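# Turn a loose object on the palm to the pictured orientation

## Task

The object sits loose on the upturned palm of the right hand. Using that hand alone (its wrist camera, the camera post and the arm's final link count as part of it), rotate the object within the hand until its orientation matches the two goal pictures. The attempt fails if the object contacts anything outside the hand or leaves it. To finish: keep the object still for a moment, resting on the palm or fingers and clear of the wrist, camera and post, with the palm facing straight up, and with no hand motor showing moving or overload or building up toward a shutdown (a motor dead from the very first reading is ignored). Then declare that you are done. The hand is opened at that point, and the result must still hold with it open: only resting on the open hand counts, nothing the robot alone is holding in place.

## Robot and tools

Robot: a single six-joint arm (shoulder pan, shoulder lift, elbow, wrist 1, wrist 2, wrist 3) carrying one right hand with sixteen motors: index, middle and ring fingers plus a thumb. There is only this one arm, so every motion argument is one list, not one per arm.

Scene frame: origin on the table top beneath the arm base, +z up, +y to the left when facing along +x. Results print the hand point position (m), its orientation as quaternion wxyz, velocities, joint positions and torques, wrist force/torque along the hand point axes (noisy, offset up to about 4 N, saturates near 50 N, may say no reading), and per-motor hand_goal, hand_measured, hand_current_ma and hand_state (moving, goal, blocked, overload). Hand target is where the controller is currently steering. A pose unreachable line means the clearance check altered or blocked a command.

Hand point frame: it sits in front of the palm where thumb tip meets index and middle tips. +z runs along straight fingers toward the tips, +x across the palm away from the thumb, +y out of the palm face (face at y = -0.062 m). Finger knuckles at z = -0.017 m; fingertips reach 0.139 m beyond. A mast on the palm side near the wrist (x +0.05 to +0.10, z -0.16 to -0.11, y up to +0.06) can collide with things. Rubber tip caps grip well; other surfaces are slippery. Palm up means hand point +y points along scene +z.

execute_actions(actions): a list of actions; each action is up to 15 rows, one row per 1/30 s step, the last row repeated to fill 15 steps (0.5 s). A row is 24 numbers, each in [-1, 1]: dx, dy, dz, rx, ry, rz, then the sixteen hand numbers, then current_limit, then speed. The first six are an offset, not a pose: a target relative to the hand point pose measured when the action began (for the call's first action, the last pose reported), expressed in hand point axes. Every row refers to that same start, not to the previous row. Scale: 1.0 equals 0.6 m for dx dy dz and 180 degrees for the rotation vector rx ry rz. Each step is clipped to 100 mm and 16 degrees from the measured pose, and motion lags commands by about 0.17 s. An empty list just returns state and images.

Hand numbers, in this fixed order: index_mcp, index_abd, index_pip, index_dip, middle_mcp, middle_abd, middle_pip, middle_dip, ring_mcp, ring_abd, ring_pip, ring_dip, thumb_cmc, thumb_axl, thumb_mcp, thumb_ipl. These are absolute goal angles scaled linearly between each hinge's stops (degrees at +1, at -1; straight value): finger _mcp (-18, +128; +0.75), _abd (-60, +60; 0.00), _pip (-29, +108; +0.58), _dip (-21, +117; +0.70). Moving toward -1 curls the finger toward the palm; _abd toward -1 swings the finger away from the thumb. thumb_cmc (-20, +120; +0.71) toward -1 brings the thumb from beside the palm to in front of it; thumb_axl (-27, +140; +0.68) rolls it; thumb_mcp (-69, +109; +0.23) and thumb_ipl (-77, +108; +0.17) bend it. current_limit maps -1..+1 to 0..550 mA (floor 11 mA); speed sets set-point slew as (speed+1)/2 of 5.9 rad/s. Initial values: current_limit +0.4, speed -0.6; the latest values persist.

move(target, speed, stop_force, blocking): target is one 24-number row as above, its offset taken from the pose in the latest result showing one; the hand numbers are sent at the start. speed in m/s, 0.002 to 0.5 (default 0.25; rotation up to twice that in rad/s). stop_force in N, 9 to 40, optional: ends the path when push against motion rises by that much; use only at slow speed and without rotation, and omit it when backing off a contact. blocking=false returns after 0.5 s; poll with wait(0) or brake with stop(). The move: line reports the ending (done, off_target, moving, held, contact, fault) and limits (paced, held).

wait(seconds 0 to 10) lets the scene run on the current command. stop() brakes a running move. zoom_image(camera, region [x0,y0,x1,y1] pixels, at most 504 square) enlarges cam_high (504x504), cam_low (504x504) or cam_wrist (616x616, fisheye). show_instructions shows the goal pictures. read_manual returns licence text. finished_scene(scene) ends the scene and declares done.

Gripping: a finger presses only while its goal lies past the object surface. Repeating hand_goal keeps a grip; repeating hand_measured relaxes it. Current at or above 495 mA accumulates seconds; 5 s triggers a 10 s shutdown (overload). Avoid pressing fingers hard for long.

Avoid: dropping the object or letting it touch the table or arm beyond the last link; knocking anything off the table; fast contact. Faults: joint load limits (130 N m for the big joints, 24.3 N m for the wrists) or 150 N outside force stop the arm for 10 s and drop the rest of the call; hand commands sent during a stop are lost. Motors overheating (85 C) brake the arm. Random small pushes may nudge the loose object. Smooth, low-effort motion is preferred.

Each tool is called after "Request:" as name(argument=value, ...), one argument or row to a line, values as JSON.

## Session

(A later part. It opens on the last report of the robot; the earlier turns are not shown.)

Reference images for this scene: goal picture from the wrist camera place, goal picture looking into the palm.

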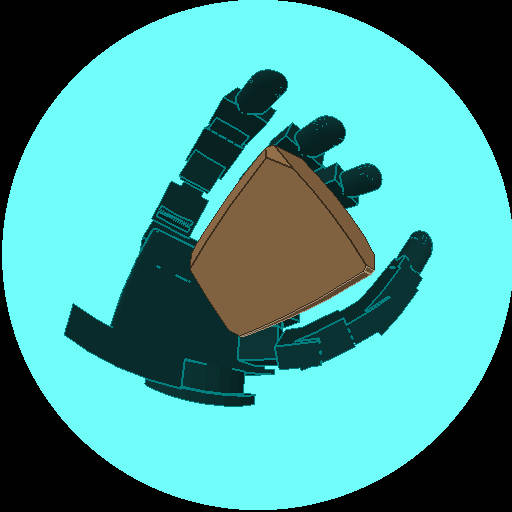

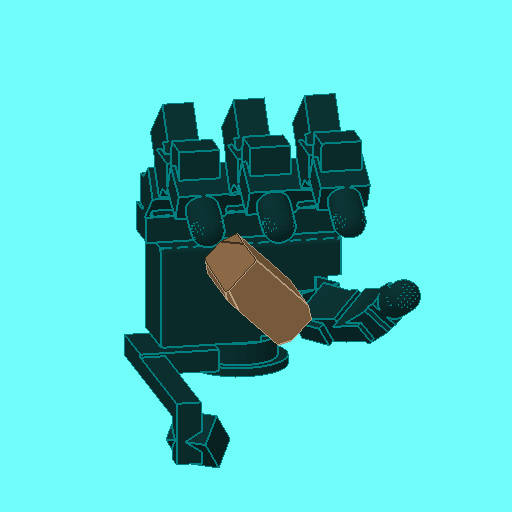

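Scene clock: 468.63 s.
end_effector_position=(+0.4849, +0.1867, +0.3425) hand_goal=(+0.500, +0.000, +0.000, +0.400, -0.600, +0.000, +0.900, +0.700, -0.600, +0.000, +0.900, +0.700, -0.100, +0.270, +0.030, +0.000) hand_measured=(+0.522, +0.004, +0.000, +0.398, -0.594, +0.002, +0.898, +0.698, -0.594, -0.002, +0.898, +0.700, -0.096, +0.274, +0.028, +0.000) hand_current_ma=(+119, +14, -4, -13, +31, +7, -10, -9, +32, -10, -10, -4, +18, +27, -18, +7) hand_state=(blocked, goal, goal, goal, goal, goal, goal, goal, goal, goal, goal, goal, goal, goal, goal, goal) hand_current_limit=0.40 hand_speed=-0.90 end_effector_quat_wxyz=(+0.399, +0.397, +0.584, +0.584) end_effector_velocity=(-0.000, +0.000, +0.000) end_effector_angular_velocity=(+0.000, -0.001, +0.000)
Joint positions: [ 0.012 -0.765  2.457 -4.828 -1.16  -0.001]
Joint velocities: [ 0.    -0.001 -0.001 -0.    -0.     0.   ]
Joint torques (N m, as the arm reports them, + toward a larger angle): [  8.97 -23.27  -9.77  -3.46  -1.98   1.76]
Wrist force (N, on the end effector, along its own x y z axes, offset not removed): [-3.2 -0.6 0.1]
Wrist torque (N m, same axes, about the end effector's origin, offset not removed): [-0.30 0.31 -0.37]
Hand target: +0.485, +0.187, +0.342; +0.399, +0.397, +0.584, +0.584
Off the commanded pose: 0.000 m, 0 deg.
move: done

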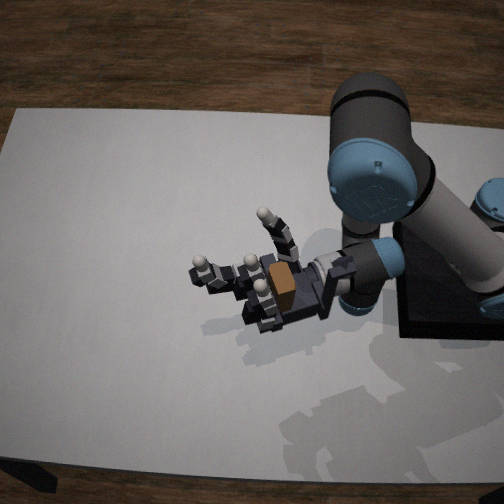

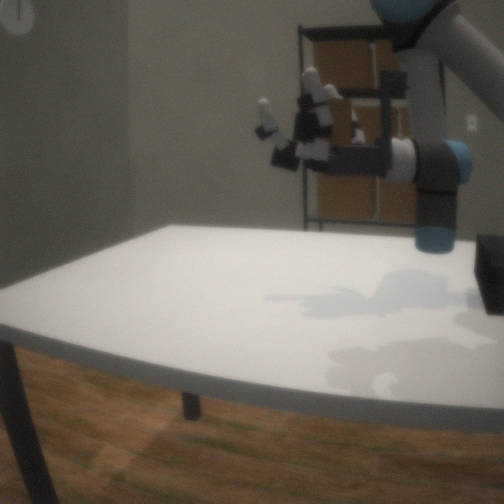

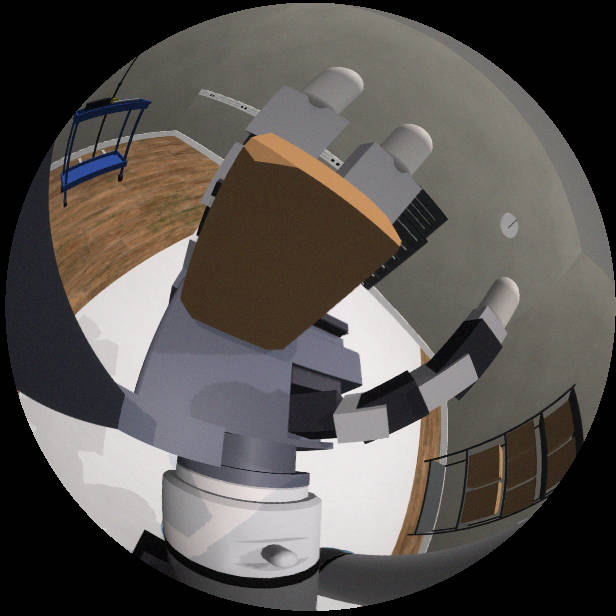

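The big cut is now on top. Ring holds; middle tip pushes the index-side end toward the wrist.

Request:
move(
  target=[0,0,0,0,0,0,0.5,0,0,0.4,0.85,0,0.2,0.2,-0.6,0,0.9,0.7,-0.1,0.27,0.03,0,0.4,-0.5],
)

Request:
move(
  target=[0,0,0,0,0,0,0.5,0,0,0.4,0.85,0,-1,-0.45,-0.6,0,0.9,0.7,-0.1,0.27,0.03,0,0.4,-0.5],
)

Request:
move(
  target=[0,0,0,0,0,0,0.5,0,0,0.4,0.25,0,-1,-0.36,-0.6,0,0.9,0.7,-0.1,0.27,0.03,0,0.4,-0.87],
)

Request:
move(
  target=[0,0,0,0,0,0,0.5,0,0,0.4,-0.02,0,-1,-0.09,-0.6,0,0.9,0.7,-0.1,0.27,0.03,0,0.4,-0.9],
)

Request:
zoom_image(
  camera="cam_high",
  region=[200, 210, 350, 360],
)

Scene clock: 479.93 s.
end_effector_position=(+0.4849, +0.1867, +0.3425) hand_goal=(+0.500, +0.000, +0.000, +0.400, +0.850, +0.000, +0.200, +0.200, -0.600, +0.000, +0.900, +0.700, -0.100, +0.270, +0.030, +0.000) hand_measured=(+0.522, +0.004, +0.000, +0.398, +0.860, +0.002, +0.206, +0.202, -0.594, -0.002, +0.898, +0.700, -0.096, +0.274, +0.028, +0.000) hand_current_ma=(+119, +14, -4, -13, +51, +7, +29, +14, +30, -10, -10, -4, +18, +27, -18, +7) hand_state=(blocked, goal, goal, goal, goal, goal, goal, goal, goal, goal, goal, goal, goal, goal, goal, goal) hand_current_limit=0.40 hand_speed=-0.50 end_effector_quat_wxyz=(+0.399, +0.397, +0.584, +0.584) end_effector_velocity=(-0.001, +0.000, +0.000) end_effector_angular_velocity=(+0.000, -0.000, -0.000)
Joint positions: [ 0.012 -0.765  2.457 -4.828 -1.16  -0.001]
Joint velocities: [ 0.     0.     0.002 -0.003 -0.     0.   ]
Joint torques (N m, as the arm reports them, + toward a larger angle): [  8.42 -21.85 -10.95  -3.49  -2.02   2.02]
Wrist force (N, on the end effector, along its own x y z axes, offset not removed): [0.2 1.0 -2.8]
Wrist torque (N m, same axes, about the end effector's origin, offset not removed): [0.21 0.08 -0.27]
Hand target: +0.485, +0.187, +0.342; +0.399, +0.397, +0.584, +0.584
Off the commanded pose: 0.000 m, 0 deg.
move: done

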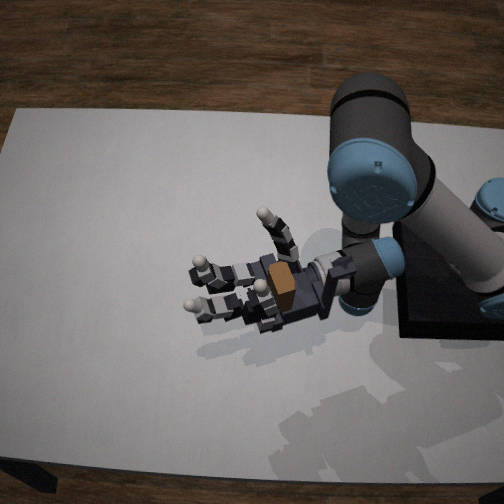

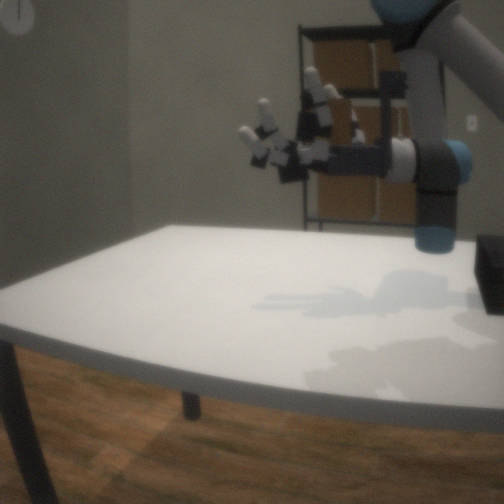

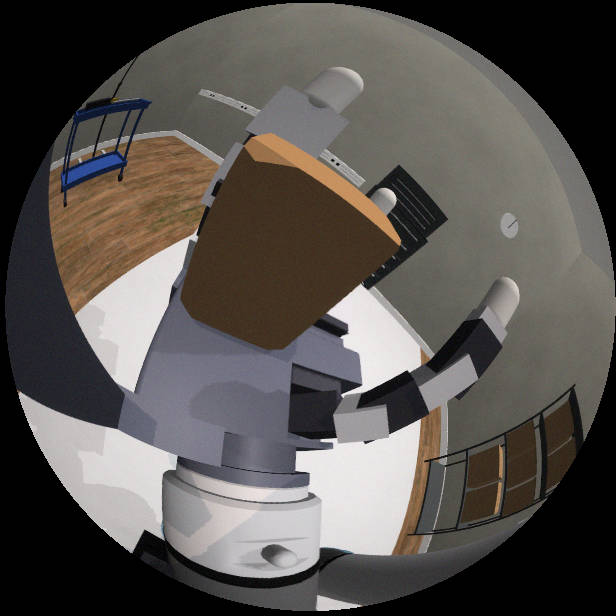

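Scene clock: 481.43 s.
end_effector_position=(+0.4849, +0.1867, +0.3425) hand_goal=(+0.500, +0.000, +0.000, +0.400, +0.850, +0.000, -1.000, -0.450, -0.600, +0.000, +0.900, +0.700, -0.100, +0.270, +0.030, +0.000) hand_measured=(+0.522, +0.004, +0.000, +0.398, +0.860, +0.002, -0.998, -0.448, -0.594, -0.002, +0.898, +0.700, -0.096, +0.274, +0.028, +0.000) hand_current_ma=(+119, +14, -4, -13, +53, +7, +10, +12, +30, -10, -10, -4, +18, +27, -18, +7) hand_state=(blocked, goal, goal, goal, goal, goal, goal, goal, goal, goal, goal, goal, goal, goal, goal, goal) hand_current_limit=0.40 hand_speed=-0.50 end_effector_quat_wxyz=(+0.399, +0.397, +0.584, +0.584) end_effector_velocity=(+0.001, -0.000, -0.001) end_effector_angular_velocity=(+0.000, +0.003, +0.000)
Joint positions: [ 0.012 -0.765  2.457 -4.828 -1.16  -0.001]
Joint velocities: [-0.     0.001 -0.     0.002  0.     0.   ]
Joint torques (N m, as the arm reports them, + toward a larger angle): [  7.61 -21.17  -9.64  -3.56  -2.02   2.01]
Wrist force (N, on the end effector, along its own x y z axes, offset not removed): [-1.3 0.1 -1.1]
Wrist torque (N m, same axes, about the end effector's origin, offset not removed): [0.00 0.20 -0.22]
Hand target: +0.485, +0.187, +0.342; +0.399, +0.397, +0.584, +0.584
Off the commanded pose: 0.000 m, 0 deg.
move: done

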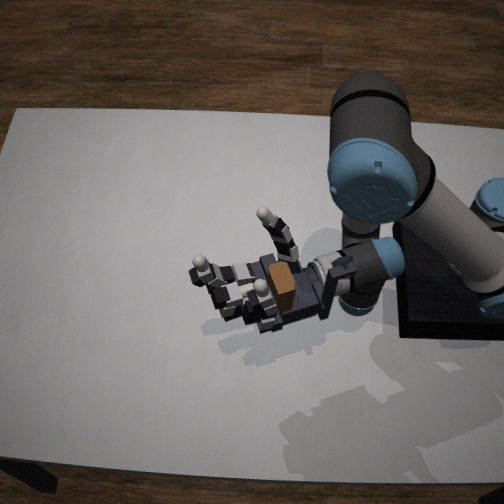

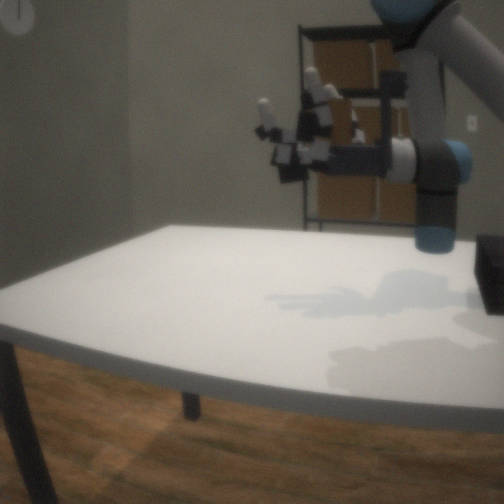

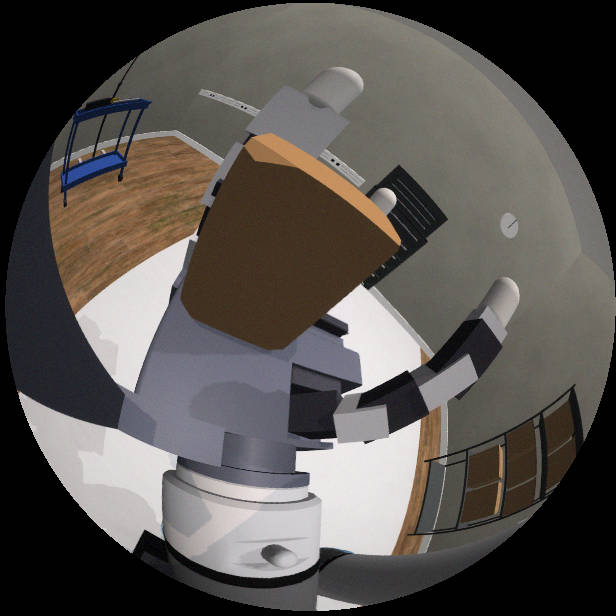

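Scene clock: 483.67 s.
end_effector_position=(+0.4849, +0.1867, +0.3425) hand_goal=(+0.500, +0.000, +0.000, +0.400, +0.250, +0.000, -1.000, -0.360, -0.600, +0.000, +0.900, +0.700, -0.100, +0.270, +0.030, +0.000) hand_measured=(+0.522, +0.004, +0.000, +0.398, +0.268, +0.002, -1.000, -0.364, -0.596, -0.002, +0.898, +0.700, -0.096, +0.274, +0.028, +0.000) hand_current_ma=(+119, +14, -4, -13, +94, +7, +4, -18, +21, -10, -9, -4, +18, +27, -18, +7) hand_state=(blocked, goal, goal, goal, goal, goal, goal, goal, goal, goal, goal, goal, goal, goal, goal, goal) hand_current_limit=0.40 hand_speed=-0.87 end_effector_quat_wxyz=(+0.399, +0.397, +0.584, +0.584) end_effector_velocity=(+0.001, -0.000, -0.000) end_effector_angular_velocity=(-0.000, +0.002, -0.001)
Joint positions: [ 0.012 -0.765  2.457 -4.828 -1.16  -0.001]
Joint velocities: [-0.    -0.    -0.001  0.003 -0.    -0.001]
Joint torques (N m, as the arm reports them, + toward a larger angle): [  7.78 -20.23 -11.61  -3.35  -1.72   1.85]
Wrist force (N, on the end effector, along its own x y z axes, offset not removed): [-1.7 1.1 -0.6]
Wrist torque (N m, same axes, about the end effector's origin, offset not removed): [-0.01 0.15 -0.18]
Hand target: +0.485, +0.187, +0.342; +0.399, +0.397, +0.584, +0.584
Off the commanded pose: 0.000 m, 0 deg.
move: done

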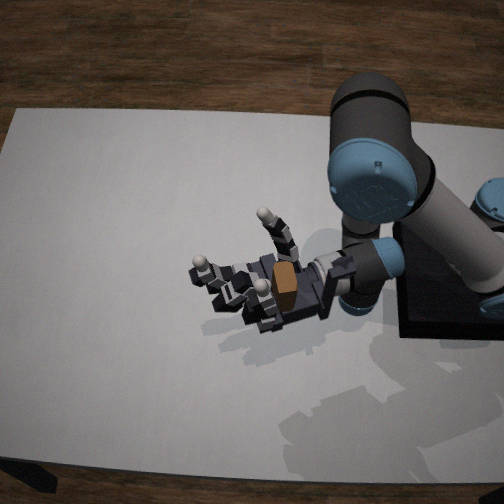

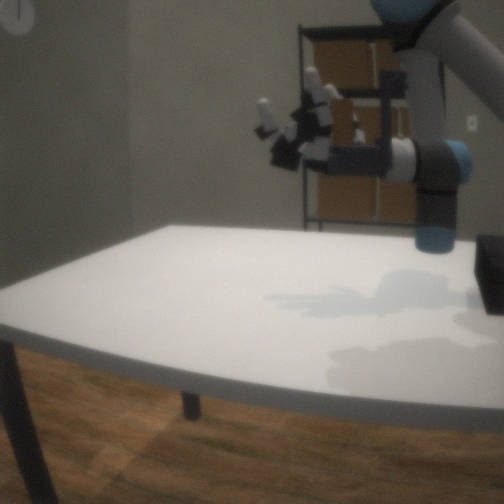

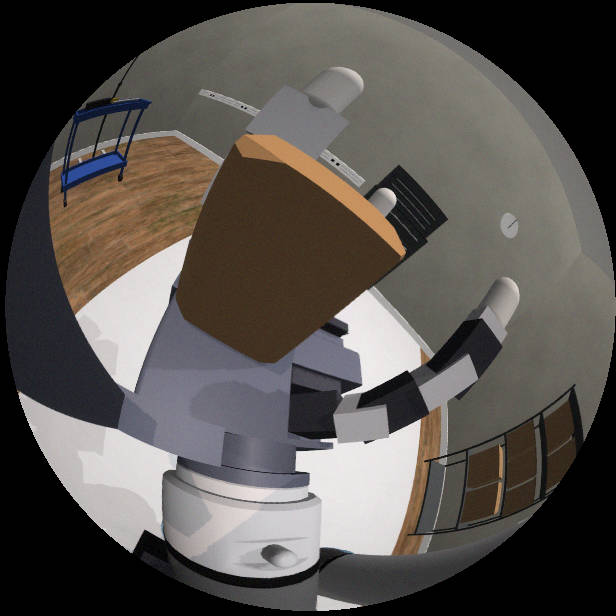

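Scene clock: 485.07 s.
end_effector_position=(+0.4849, +0.1867, +0.3425) hand_goal=(+0.500, +0.000, +0.000, +0.400, -0.020, +0.000, -1.000, -0.090, -0.600, +0.000, +0.900, +0.700, -0.100, +0.270, +0.030, +0.000) hand_measured=(+0.522, +0.004, +0.000, +0.398, -0.006, +0.002, -1.000, -0.094, -0.596, -0.002, +0.898, +0.700, -0.096, +0.274, +0.028, +0.000) hand_current_ma=(+119, +14, -4, -13, +71, +7, +1, -21, +21, -10, -9, -4, +18, +27, -18, +7) hand_state=(blocked, goal, goal, goal, goal, goal, goal, goal, goal, goal, goal, goal, goal, goal, goal, goal) hand_current_limit=0.40 hand_speed=-0.90 end_effector_quat_wxyz=(+0.399, +0.397, +0.584, +0.584) end_effector_velocity=(-0.000, -0.000, +0.000) end_effector_angular_velocity=(+0.000, -0.000, +0.000)
Joint positions: [ 0.012 -0.765  2.457 -4.828 -1.16  -0.001]
Joint velocities: [-0. -0.  0. -0.  0.  0.]
Joint torques (N m, as the arm reports them, + toward a larger angle): [  7.49 -21.19  -9.41  -3.53  -2.01   1.84]
Wrist force (N, on the end effector, along its own x y z axes, offset not removed): [-0.1 0.1 -1.1]
Wrist torque (N m, same axes, about the end effector's origin, offset not removed): [-0.08 -0.15 -0.07]
Hand target: +0.485, +0.187, +0.342; +0.399, +0.397, +0.584, +0.584
Off the commanded pose: 0.000 m, 0 deg.
move: done

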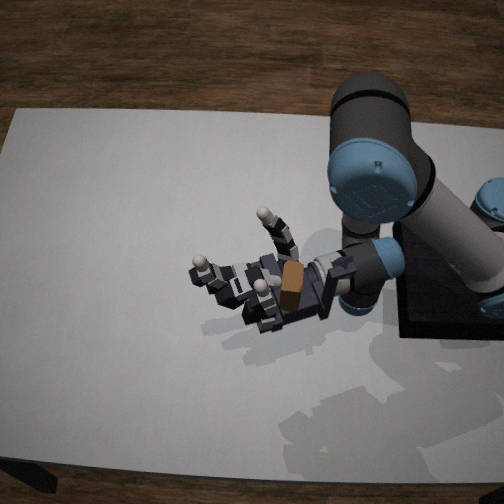

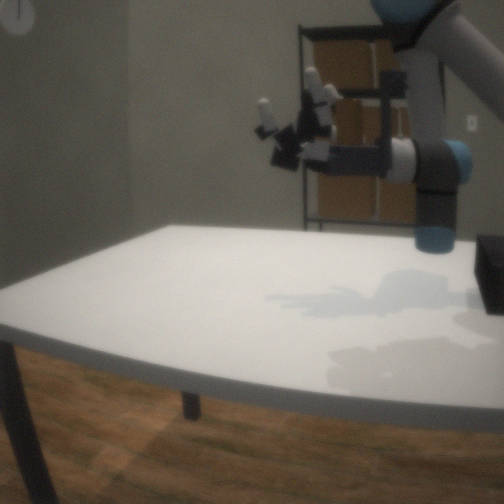

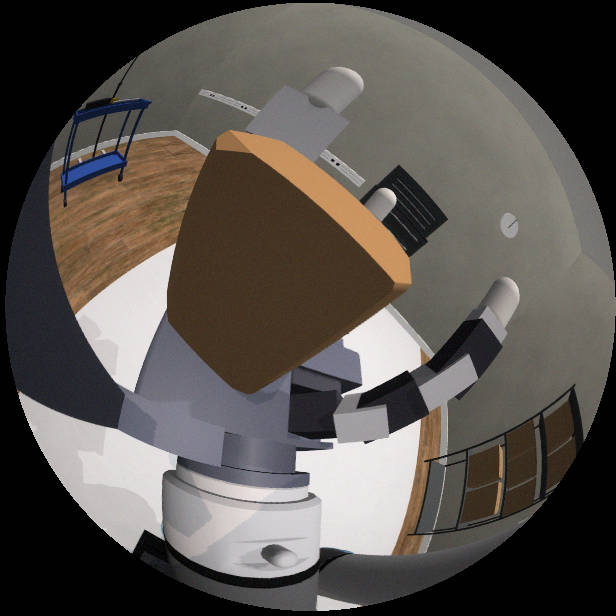

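Region (200, 210, 350, 360) of cam_high's 504x504 image, scaled by 3.360, with more detail than that image has.

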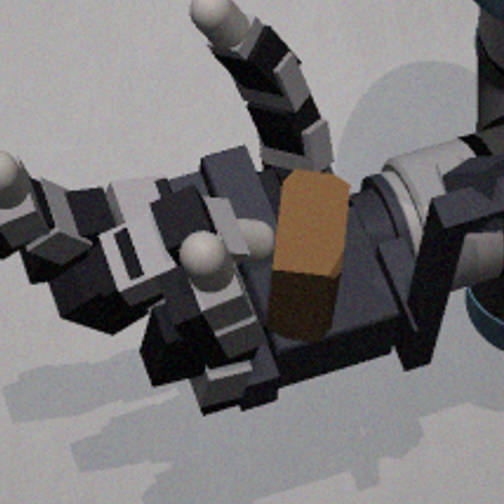

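Request:
move(
  target=[0,0,0,0,0,0,0.5,0,0,0.4,-0.24,-0.15,-1,0.14,0.3,0,0.5,0.5,-0.1,0.27,0.03,0,0.4,-0.88],
)

Request:
zoom_image(
  camera="cam_high",
  region=[200, 210, 350, 360],
)

Scene clock: 493.50 s.
end_effector_position=(+0.4849, +0.1867, +0.3425) hand_goal=(+0.500, +0.000, +0.000, +0.400, -0.240, -0.150, -1.000, +0.140, +0.300, +0.000, +0.500, +0.500, -0.100, +0.270, +0.030, +0.000) hand_measured=(+0.522, +0.004, +0.000, +0.398, -0.228, -0.148, -1.000, +0.134, +0.308, -0.002, +0.506, +0.502, -0.096, +0.274, +0.028, +0.000) hand_current_ma=(+119, +14, -4, -13, +70, +11, +1, -30, +44, -10, +26, +14, +18, +27, -18, +7) hand_state=(blocked, goal, goal, goal, goal, goal, goal, goal, goal, goal, goal, goal, goal, goal, goal, goal) hand_current_limit=0.40 hand_speed=-0.88 end_effector_quat_wxyz=(+0.399, +0.397, +0.584, +0.584) end_effector_velocity=(-0.000, +0.000, +0.001) end_effector_angular_velocity=(-0.000, -0.003, +0.000)
Joint positions: [ 0.012 -0.765  2.457 -4.828 -1.16  -0.001]
Joint velocities: [-0.    -0.    -0.    -0.002  0.001 -0.   ]
Joint torques (N m, as the arm reports them, + toward a larger angle): [  8.26 -21.43 -10.3   -3.37  -1.88   2.03]
Wrist force (N, on the end effector, along its own x y z axes, offset not removed): [-1.2 0.0 -1.6]
Wrist torque (N m, same axes, about the end effector's origin, offset not removed): [-0.10 0.14 -0.32]
Hand target: +0.485, +0.187, +0.342; +0.399, +0.397, +0.584, +0.584
Off the commanded pose: 0.000 m, 0 deg.
move: done

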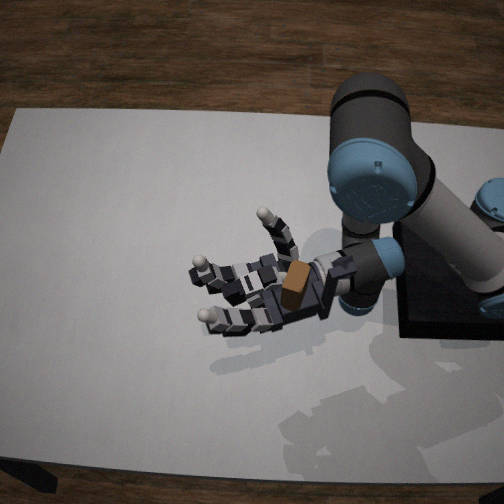

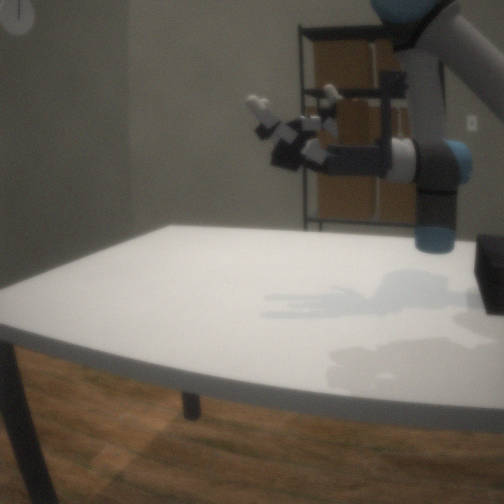

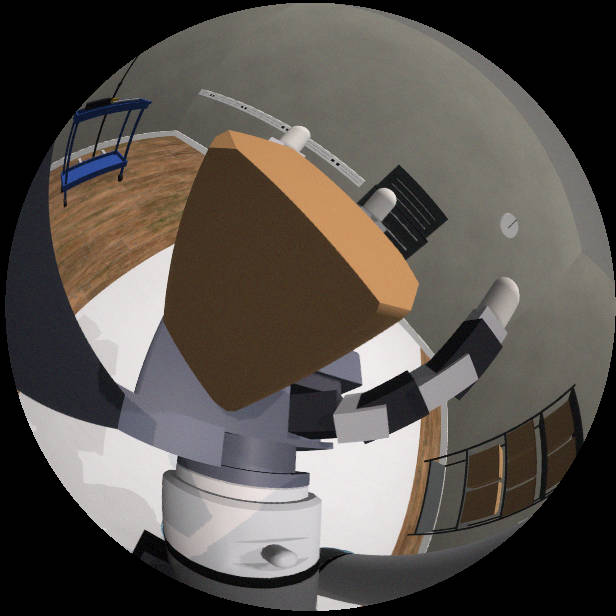

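Region (200, 210, 350, 360) of cam_high's 504x504 image, scaled by 3.360, with more detail than that image has.

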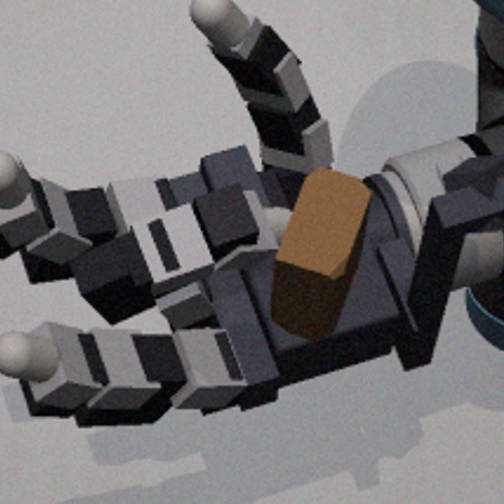

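Request:
move(
  target=[0,0,0,0,0,0,0.5,0,0,0.4,-0.25,0,-1,0.16,0.3,0,0.5,0.5,-0.1,0.27,0.03,0,0.4,-0.9],
)

Request:
move(
  target=[0,0,0,0,0,0,0.6,0,0,0.4,0.65,-0.2,-0.9,-0.1,0.4,0,0.5,0.5,-0.1,0.27,0.03,0,0.4,-0.7],
)

Request:
zoom_image(
  camera="cam_high",
  region=[200, 210, 350, 360],
)

Scene clock: 501.27 s.
end_effector_position=(+0.4849, +0.1867, +0.3425) hand_goal=(+0.500, +0.000, +0.000, +0.400, -0.250, +0.000, -1.000, +0.160, +0.300, +0.000, +0.500, +0.500, -0.100, +0.270, +0.030, +0.000) hand_measured=(+0.522, +0.004, +0.000, +0.398, -0.238, -0.014, -1.000, +0.160, +0.308, -0.002, +0.506, +0.502, -0.096, +0.274, +0.028, +0.000) hand_current_ma=(+119, +14, -4, -13, +65, -66, +3, -3, +44, -10, +26, +14, +18, +27, -18, +7) hand_state=(blocked, goal, goal, goal, goal, goal, goal, goal, goal, goal, goal, goal, goal, goal, goal, goal) hand_current_limit=0.40 hand_speed=-0.90 end_effector_quat_wxyz=(+0.399, +0.397, +0.584, +0.584) end_effector_velocity=(-0.001, -0.000, +0.001) end_effector_angular_velocity=(-0.000, -0.002, -0.001)
Joint positions: [ 0.012 -0.765  2.457 -4.828 -1.16  -0.001]
Joint velocities: [-0.    -0.001  0.001 -0.002 -0.    -0.   ]
Joint torques (N m, as the arm reports them, + toward a larger angle): [  7.53 -23.56 -11.22  -3.22  -2.07   1.77]
Wrist force (N, on the end effector, along its own x y z axes, offset not removed): [-1.6 -0.8 -1.5]
Wrist torque (N m, same axes, about the end effector's origin, offset not removed): [-0.11 0.09 -0.30]
Hand target: +0.485, +0.187, +0.342; +0.399, +0.397, +0.584, +0.584
Off the commanded pose: 0.000 m, 0 deg.
move: done

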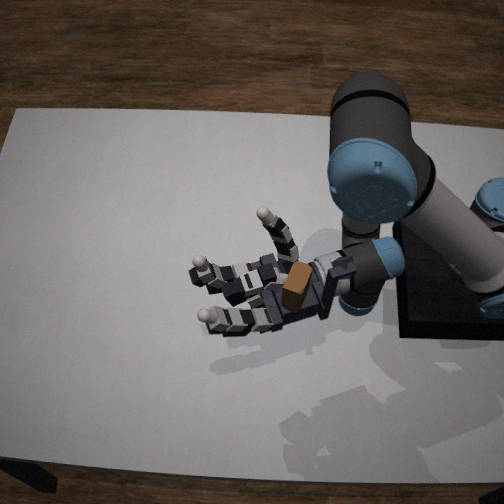

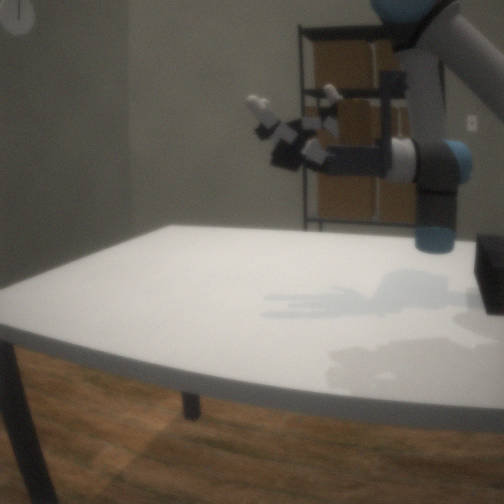

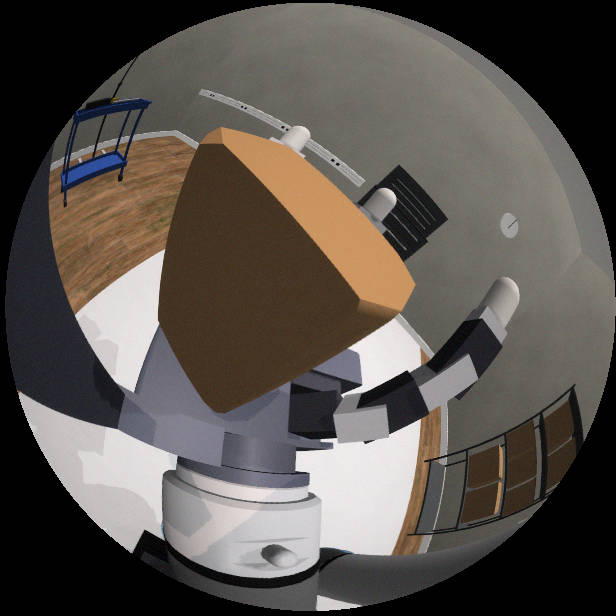

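Scene clock: 502.83 s.
end_effector_position=(+0.4849, +0.1867, +0.3425) hand_goal=(+0.600, +0.000, +0.000, +0.400, +0.650, -0.200, -0.900, -0.100, +0.400, +0.000, +0.500, +0.500, -0.100, +0.270, +0.030, +0.000) hand_measured=(+0.610, +0.004, +0.000, +0.398, +0.656, -0.198, -0.904, -0.098, +0.408, -0.002, +0.506, +0.502, -0.096, +0.274, +0.028, +0.000) hand_current_ma=(+49, +14, -2, -13, +30, +13, -26, +12, +48, -10, +26, +14, +18, +27, -18, +7) hand_state=(goal, goal, goal, goal, goal, goal, goal, goal, goal, goal, goal, goal, goal, goal, goal, goal) hand_current_limit=0.40 hand_speed=-0.70 end_effector_quat_wxyz=(+0.399, +0.397, +0.584, +0.584) end_effector_velocity=(-0.001, +0.000, +0.000) end_effector_angular_velocity=(-0.000, -0.000, +0.001)
Joint positions: [ 0.012 -0.765  2.457 -4.828 -1.16  -0.001]
Joint velocities: [ 0.    -0.001  0.002 -0.     0.001 -0.   ]
Joint torques (N m, as the arm reports them, + toward a larger angle): [  6.73 -21.86 -10.94  -3.38  -1.9    1.82]
Wrist force (N, on the end effector, along its own x y z axes, offset not removed): [-0.6 -0.3 -0.3]
Wrist torque (N m, same axes, about the end effector's origin, offset not removed): [-0.06 -0.01 -0.16]
Hand target: +0.485, +0.187, +0.342; +0.399, +0.397, +0.584, +0.584
Off the commanded pose: 0.000 m, 0 deg.
move: done

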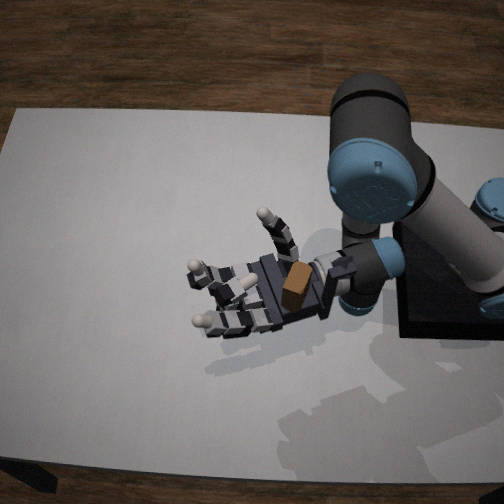

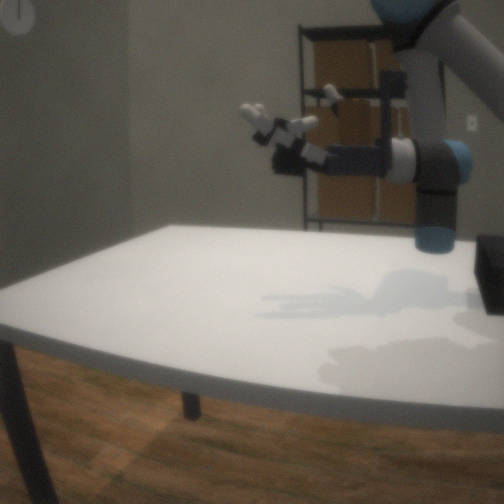

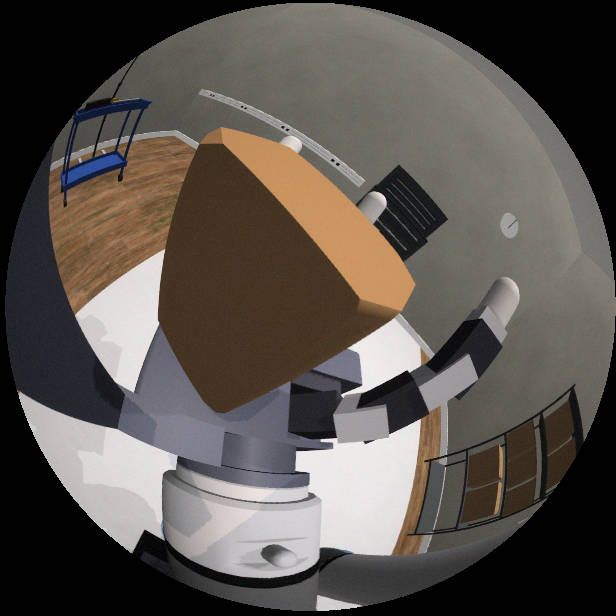

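Region (200, 210, 350, 360) of cam_high's 504x504 image, scaled by 3.360, with more detail than that image has.

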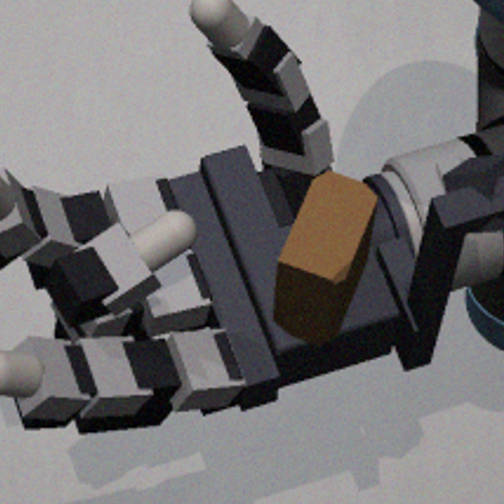

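Check the top shape closely.

Request:
zoom_image(
  camera="cam_high",
  region=[270, 250, 325, 320],
)

Request:
zoom_image(
  camera="cam_wrist",
  region=[140, 110, 440, 430],
)

Region (270, 250, 325, 320) of cam_high's 504x504 image, scaled by 7.200, with more detail than that image has; it fills the left 396 columns of this view, and the rest is white.

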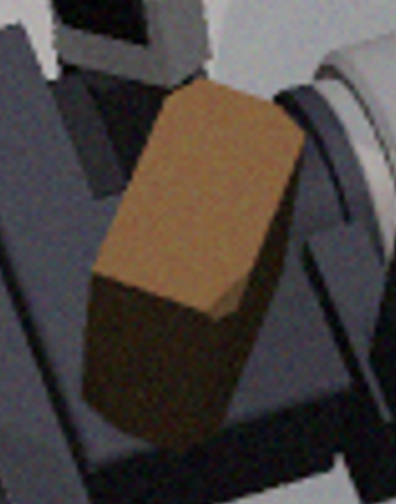

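Region (140, 110, 440, 430) of cam_wrist's 616x616 image, scaled by 1.575, with more detail than that image has; it fills the left 472 columns of this view, and the rest is white.

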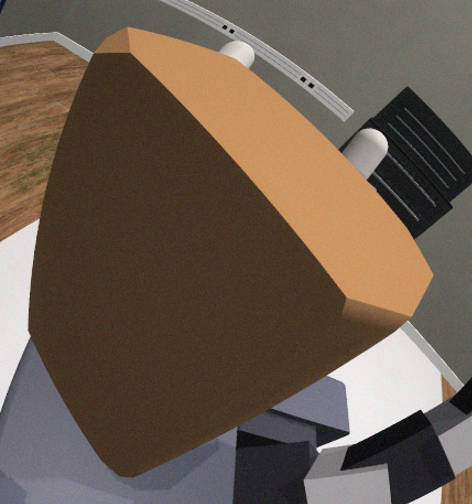

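Request:
finished_scene(
  scene=2,
)

The scene is finished: the task was done.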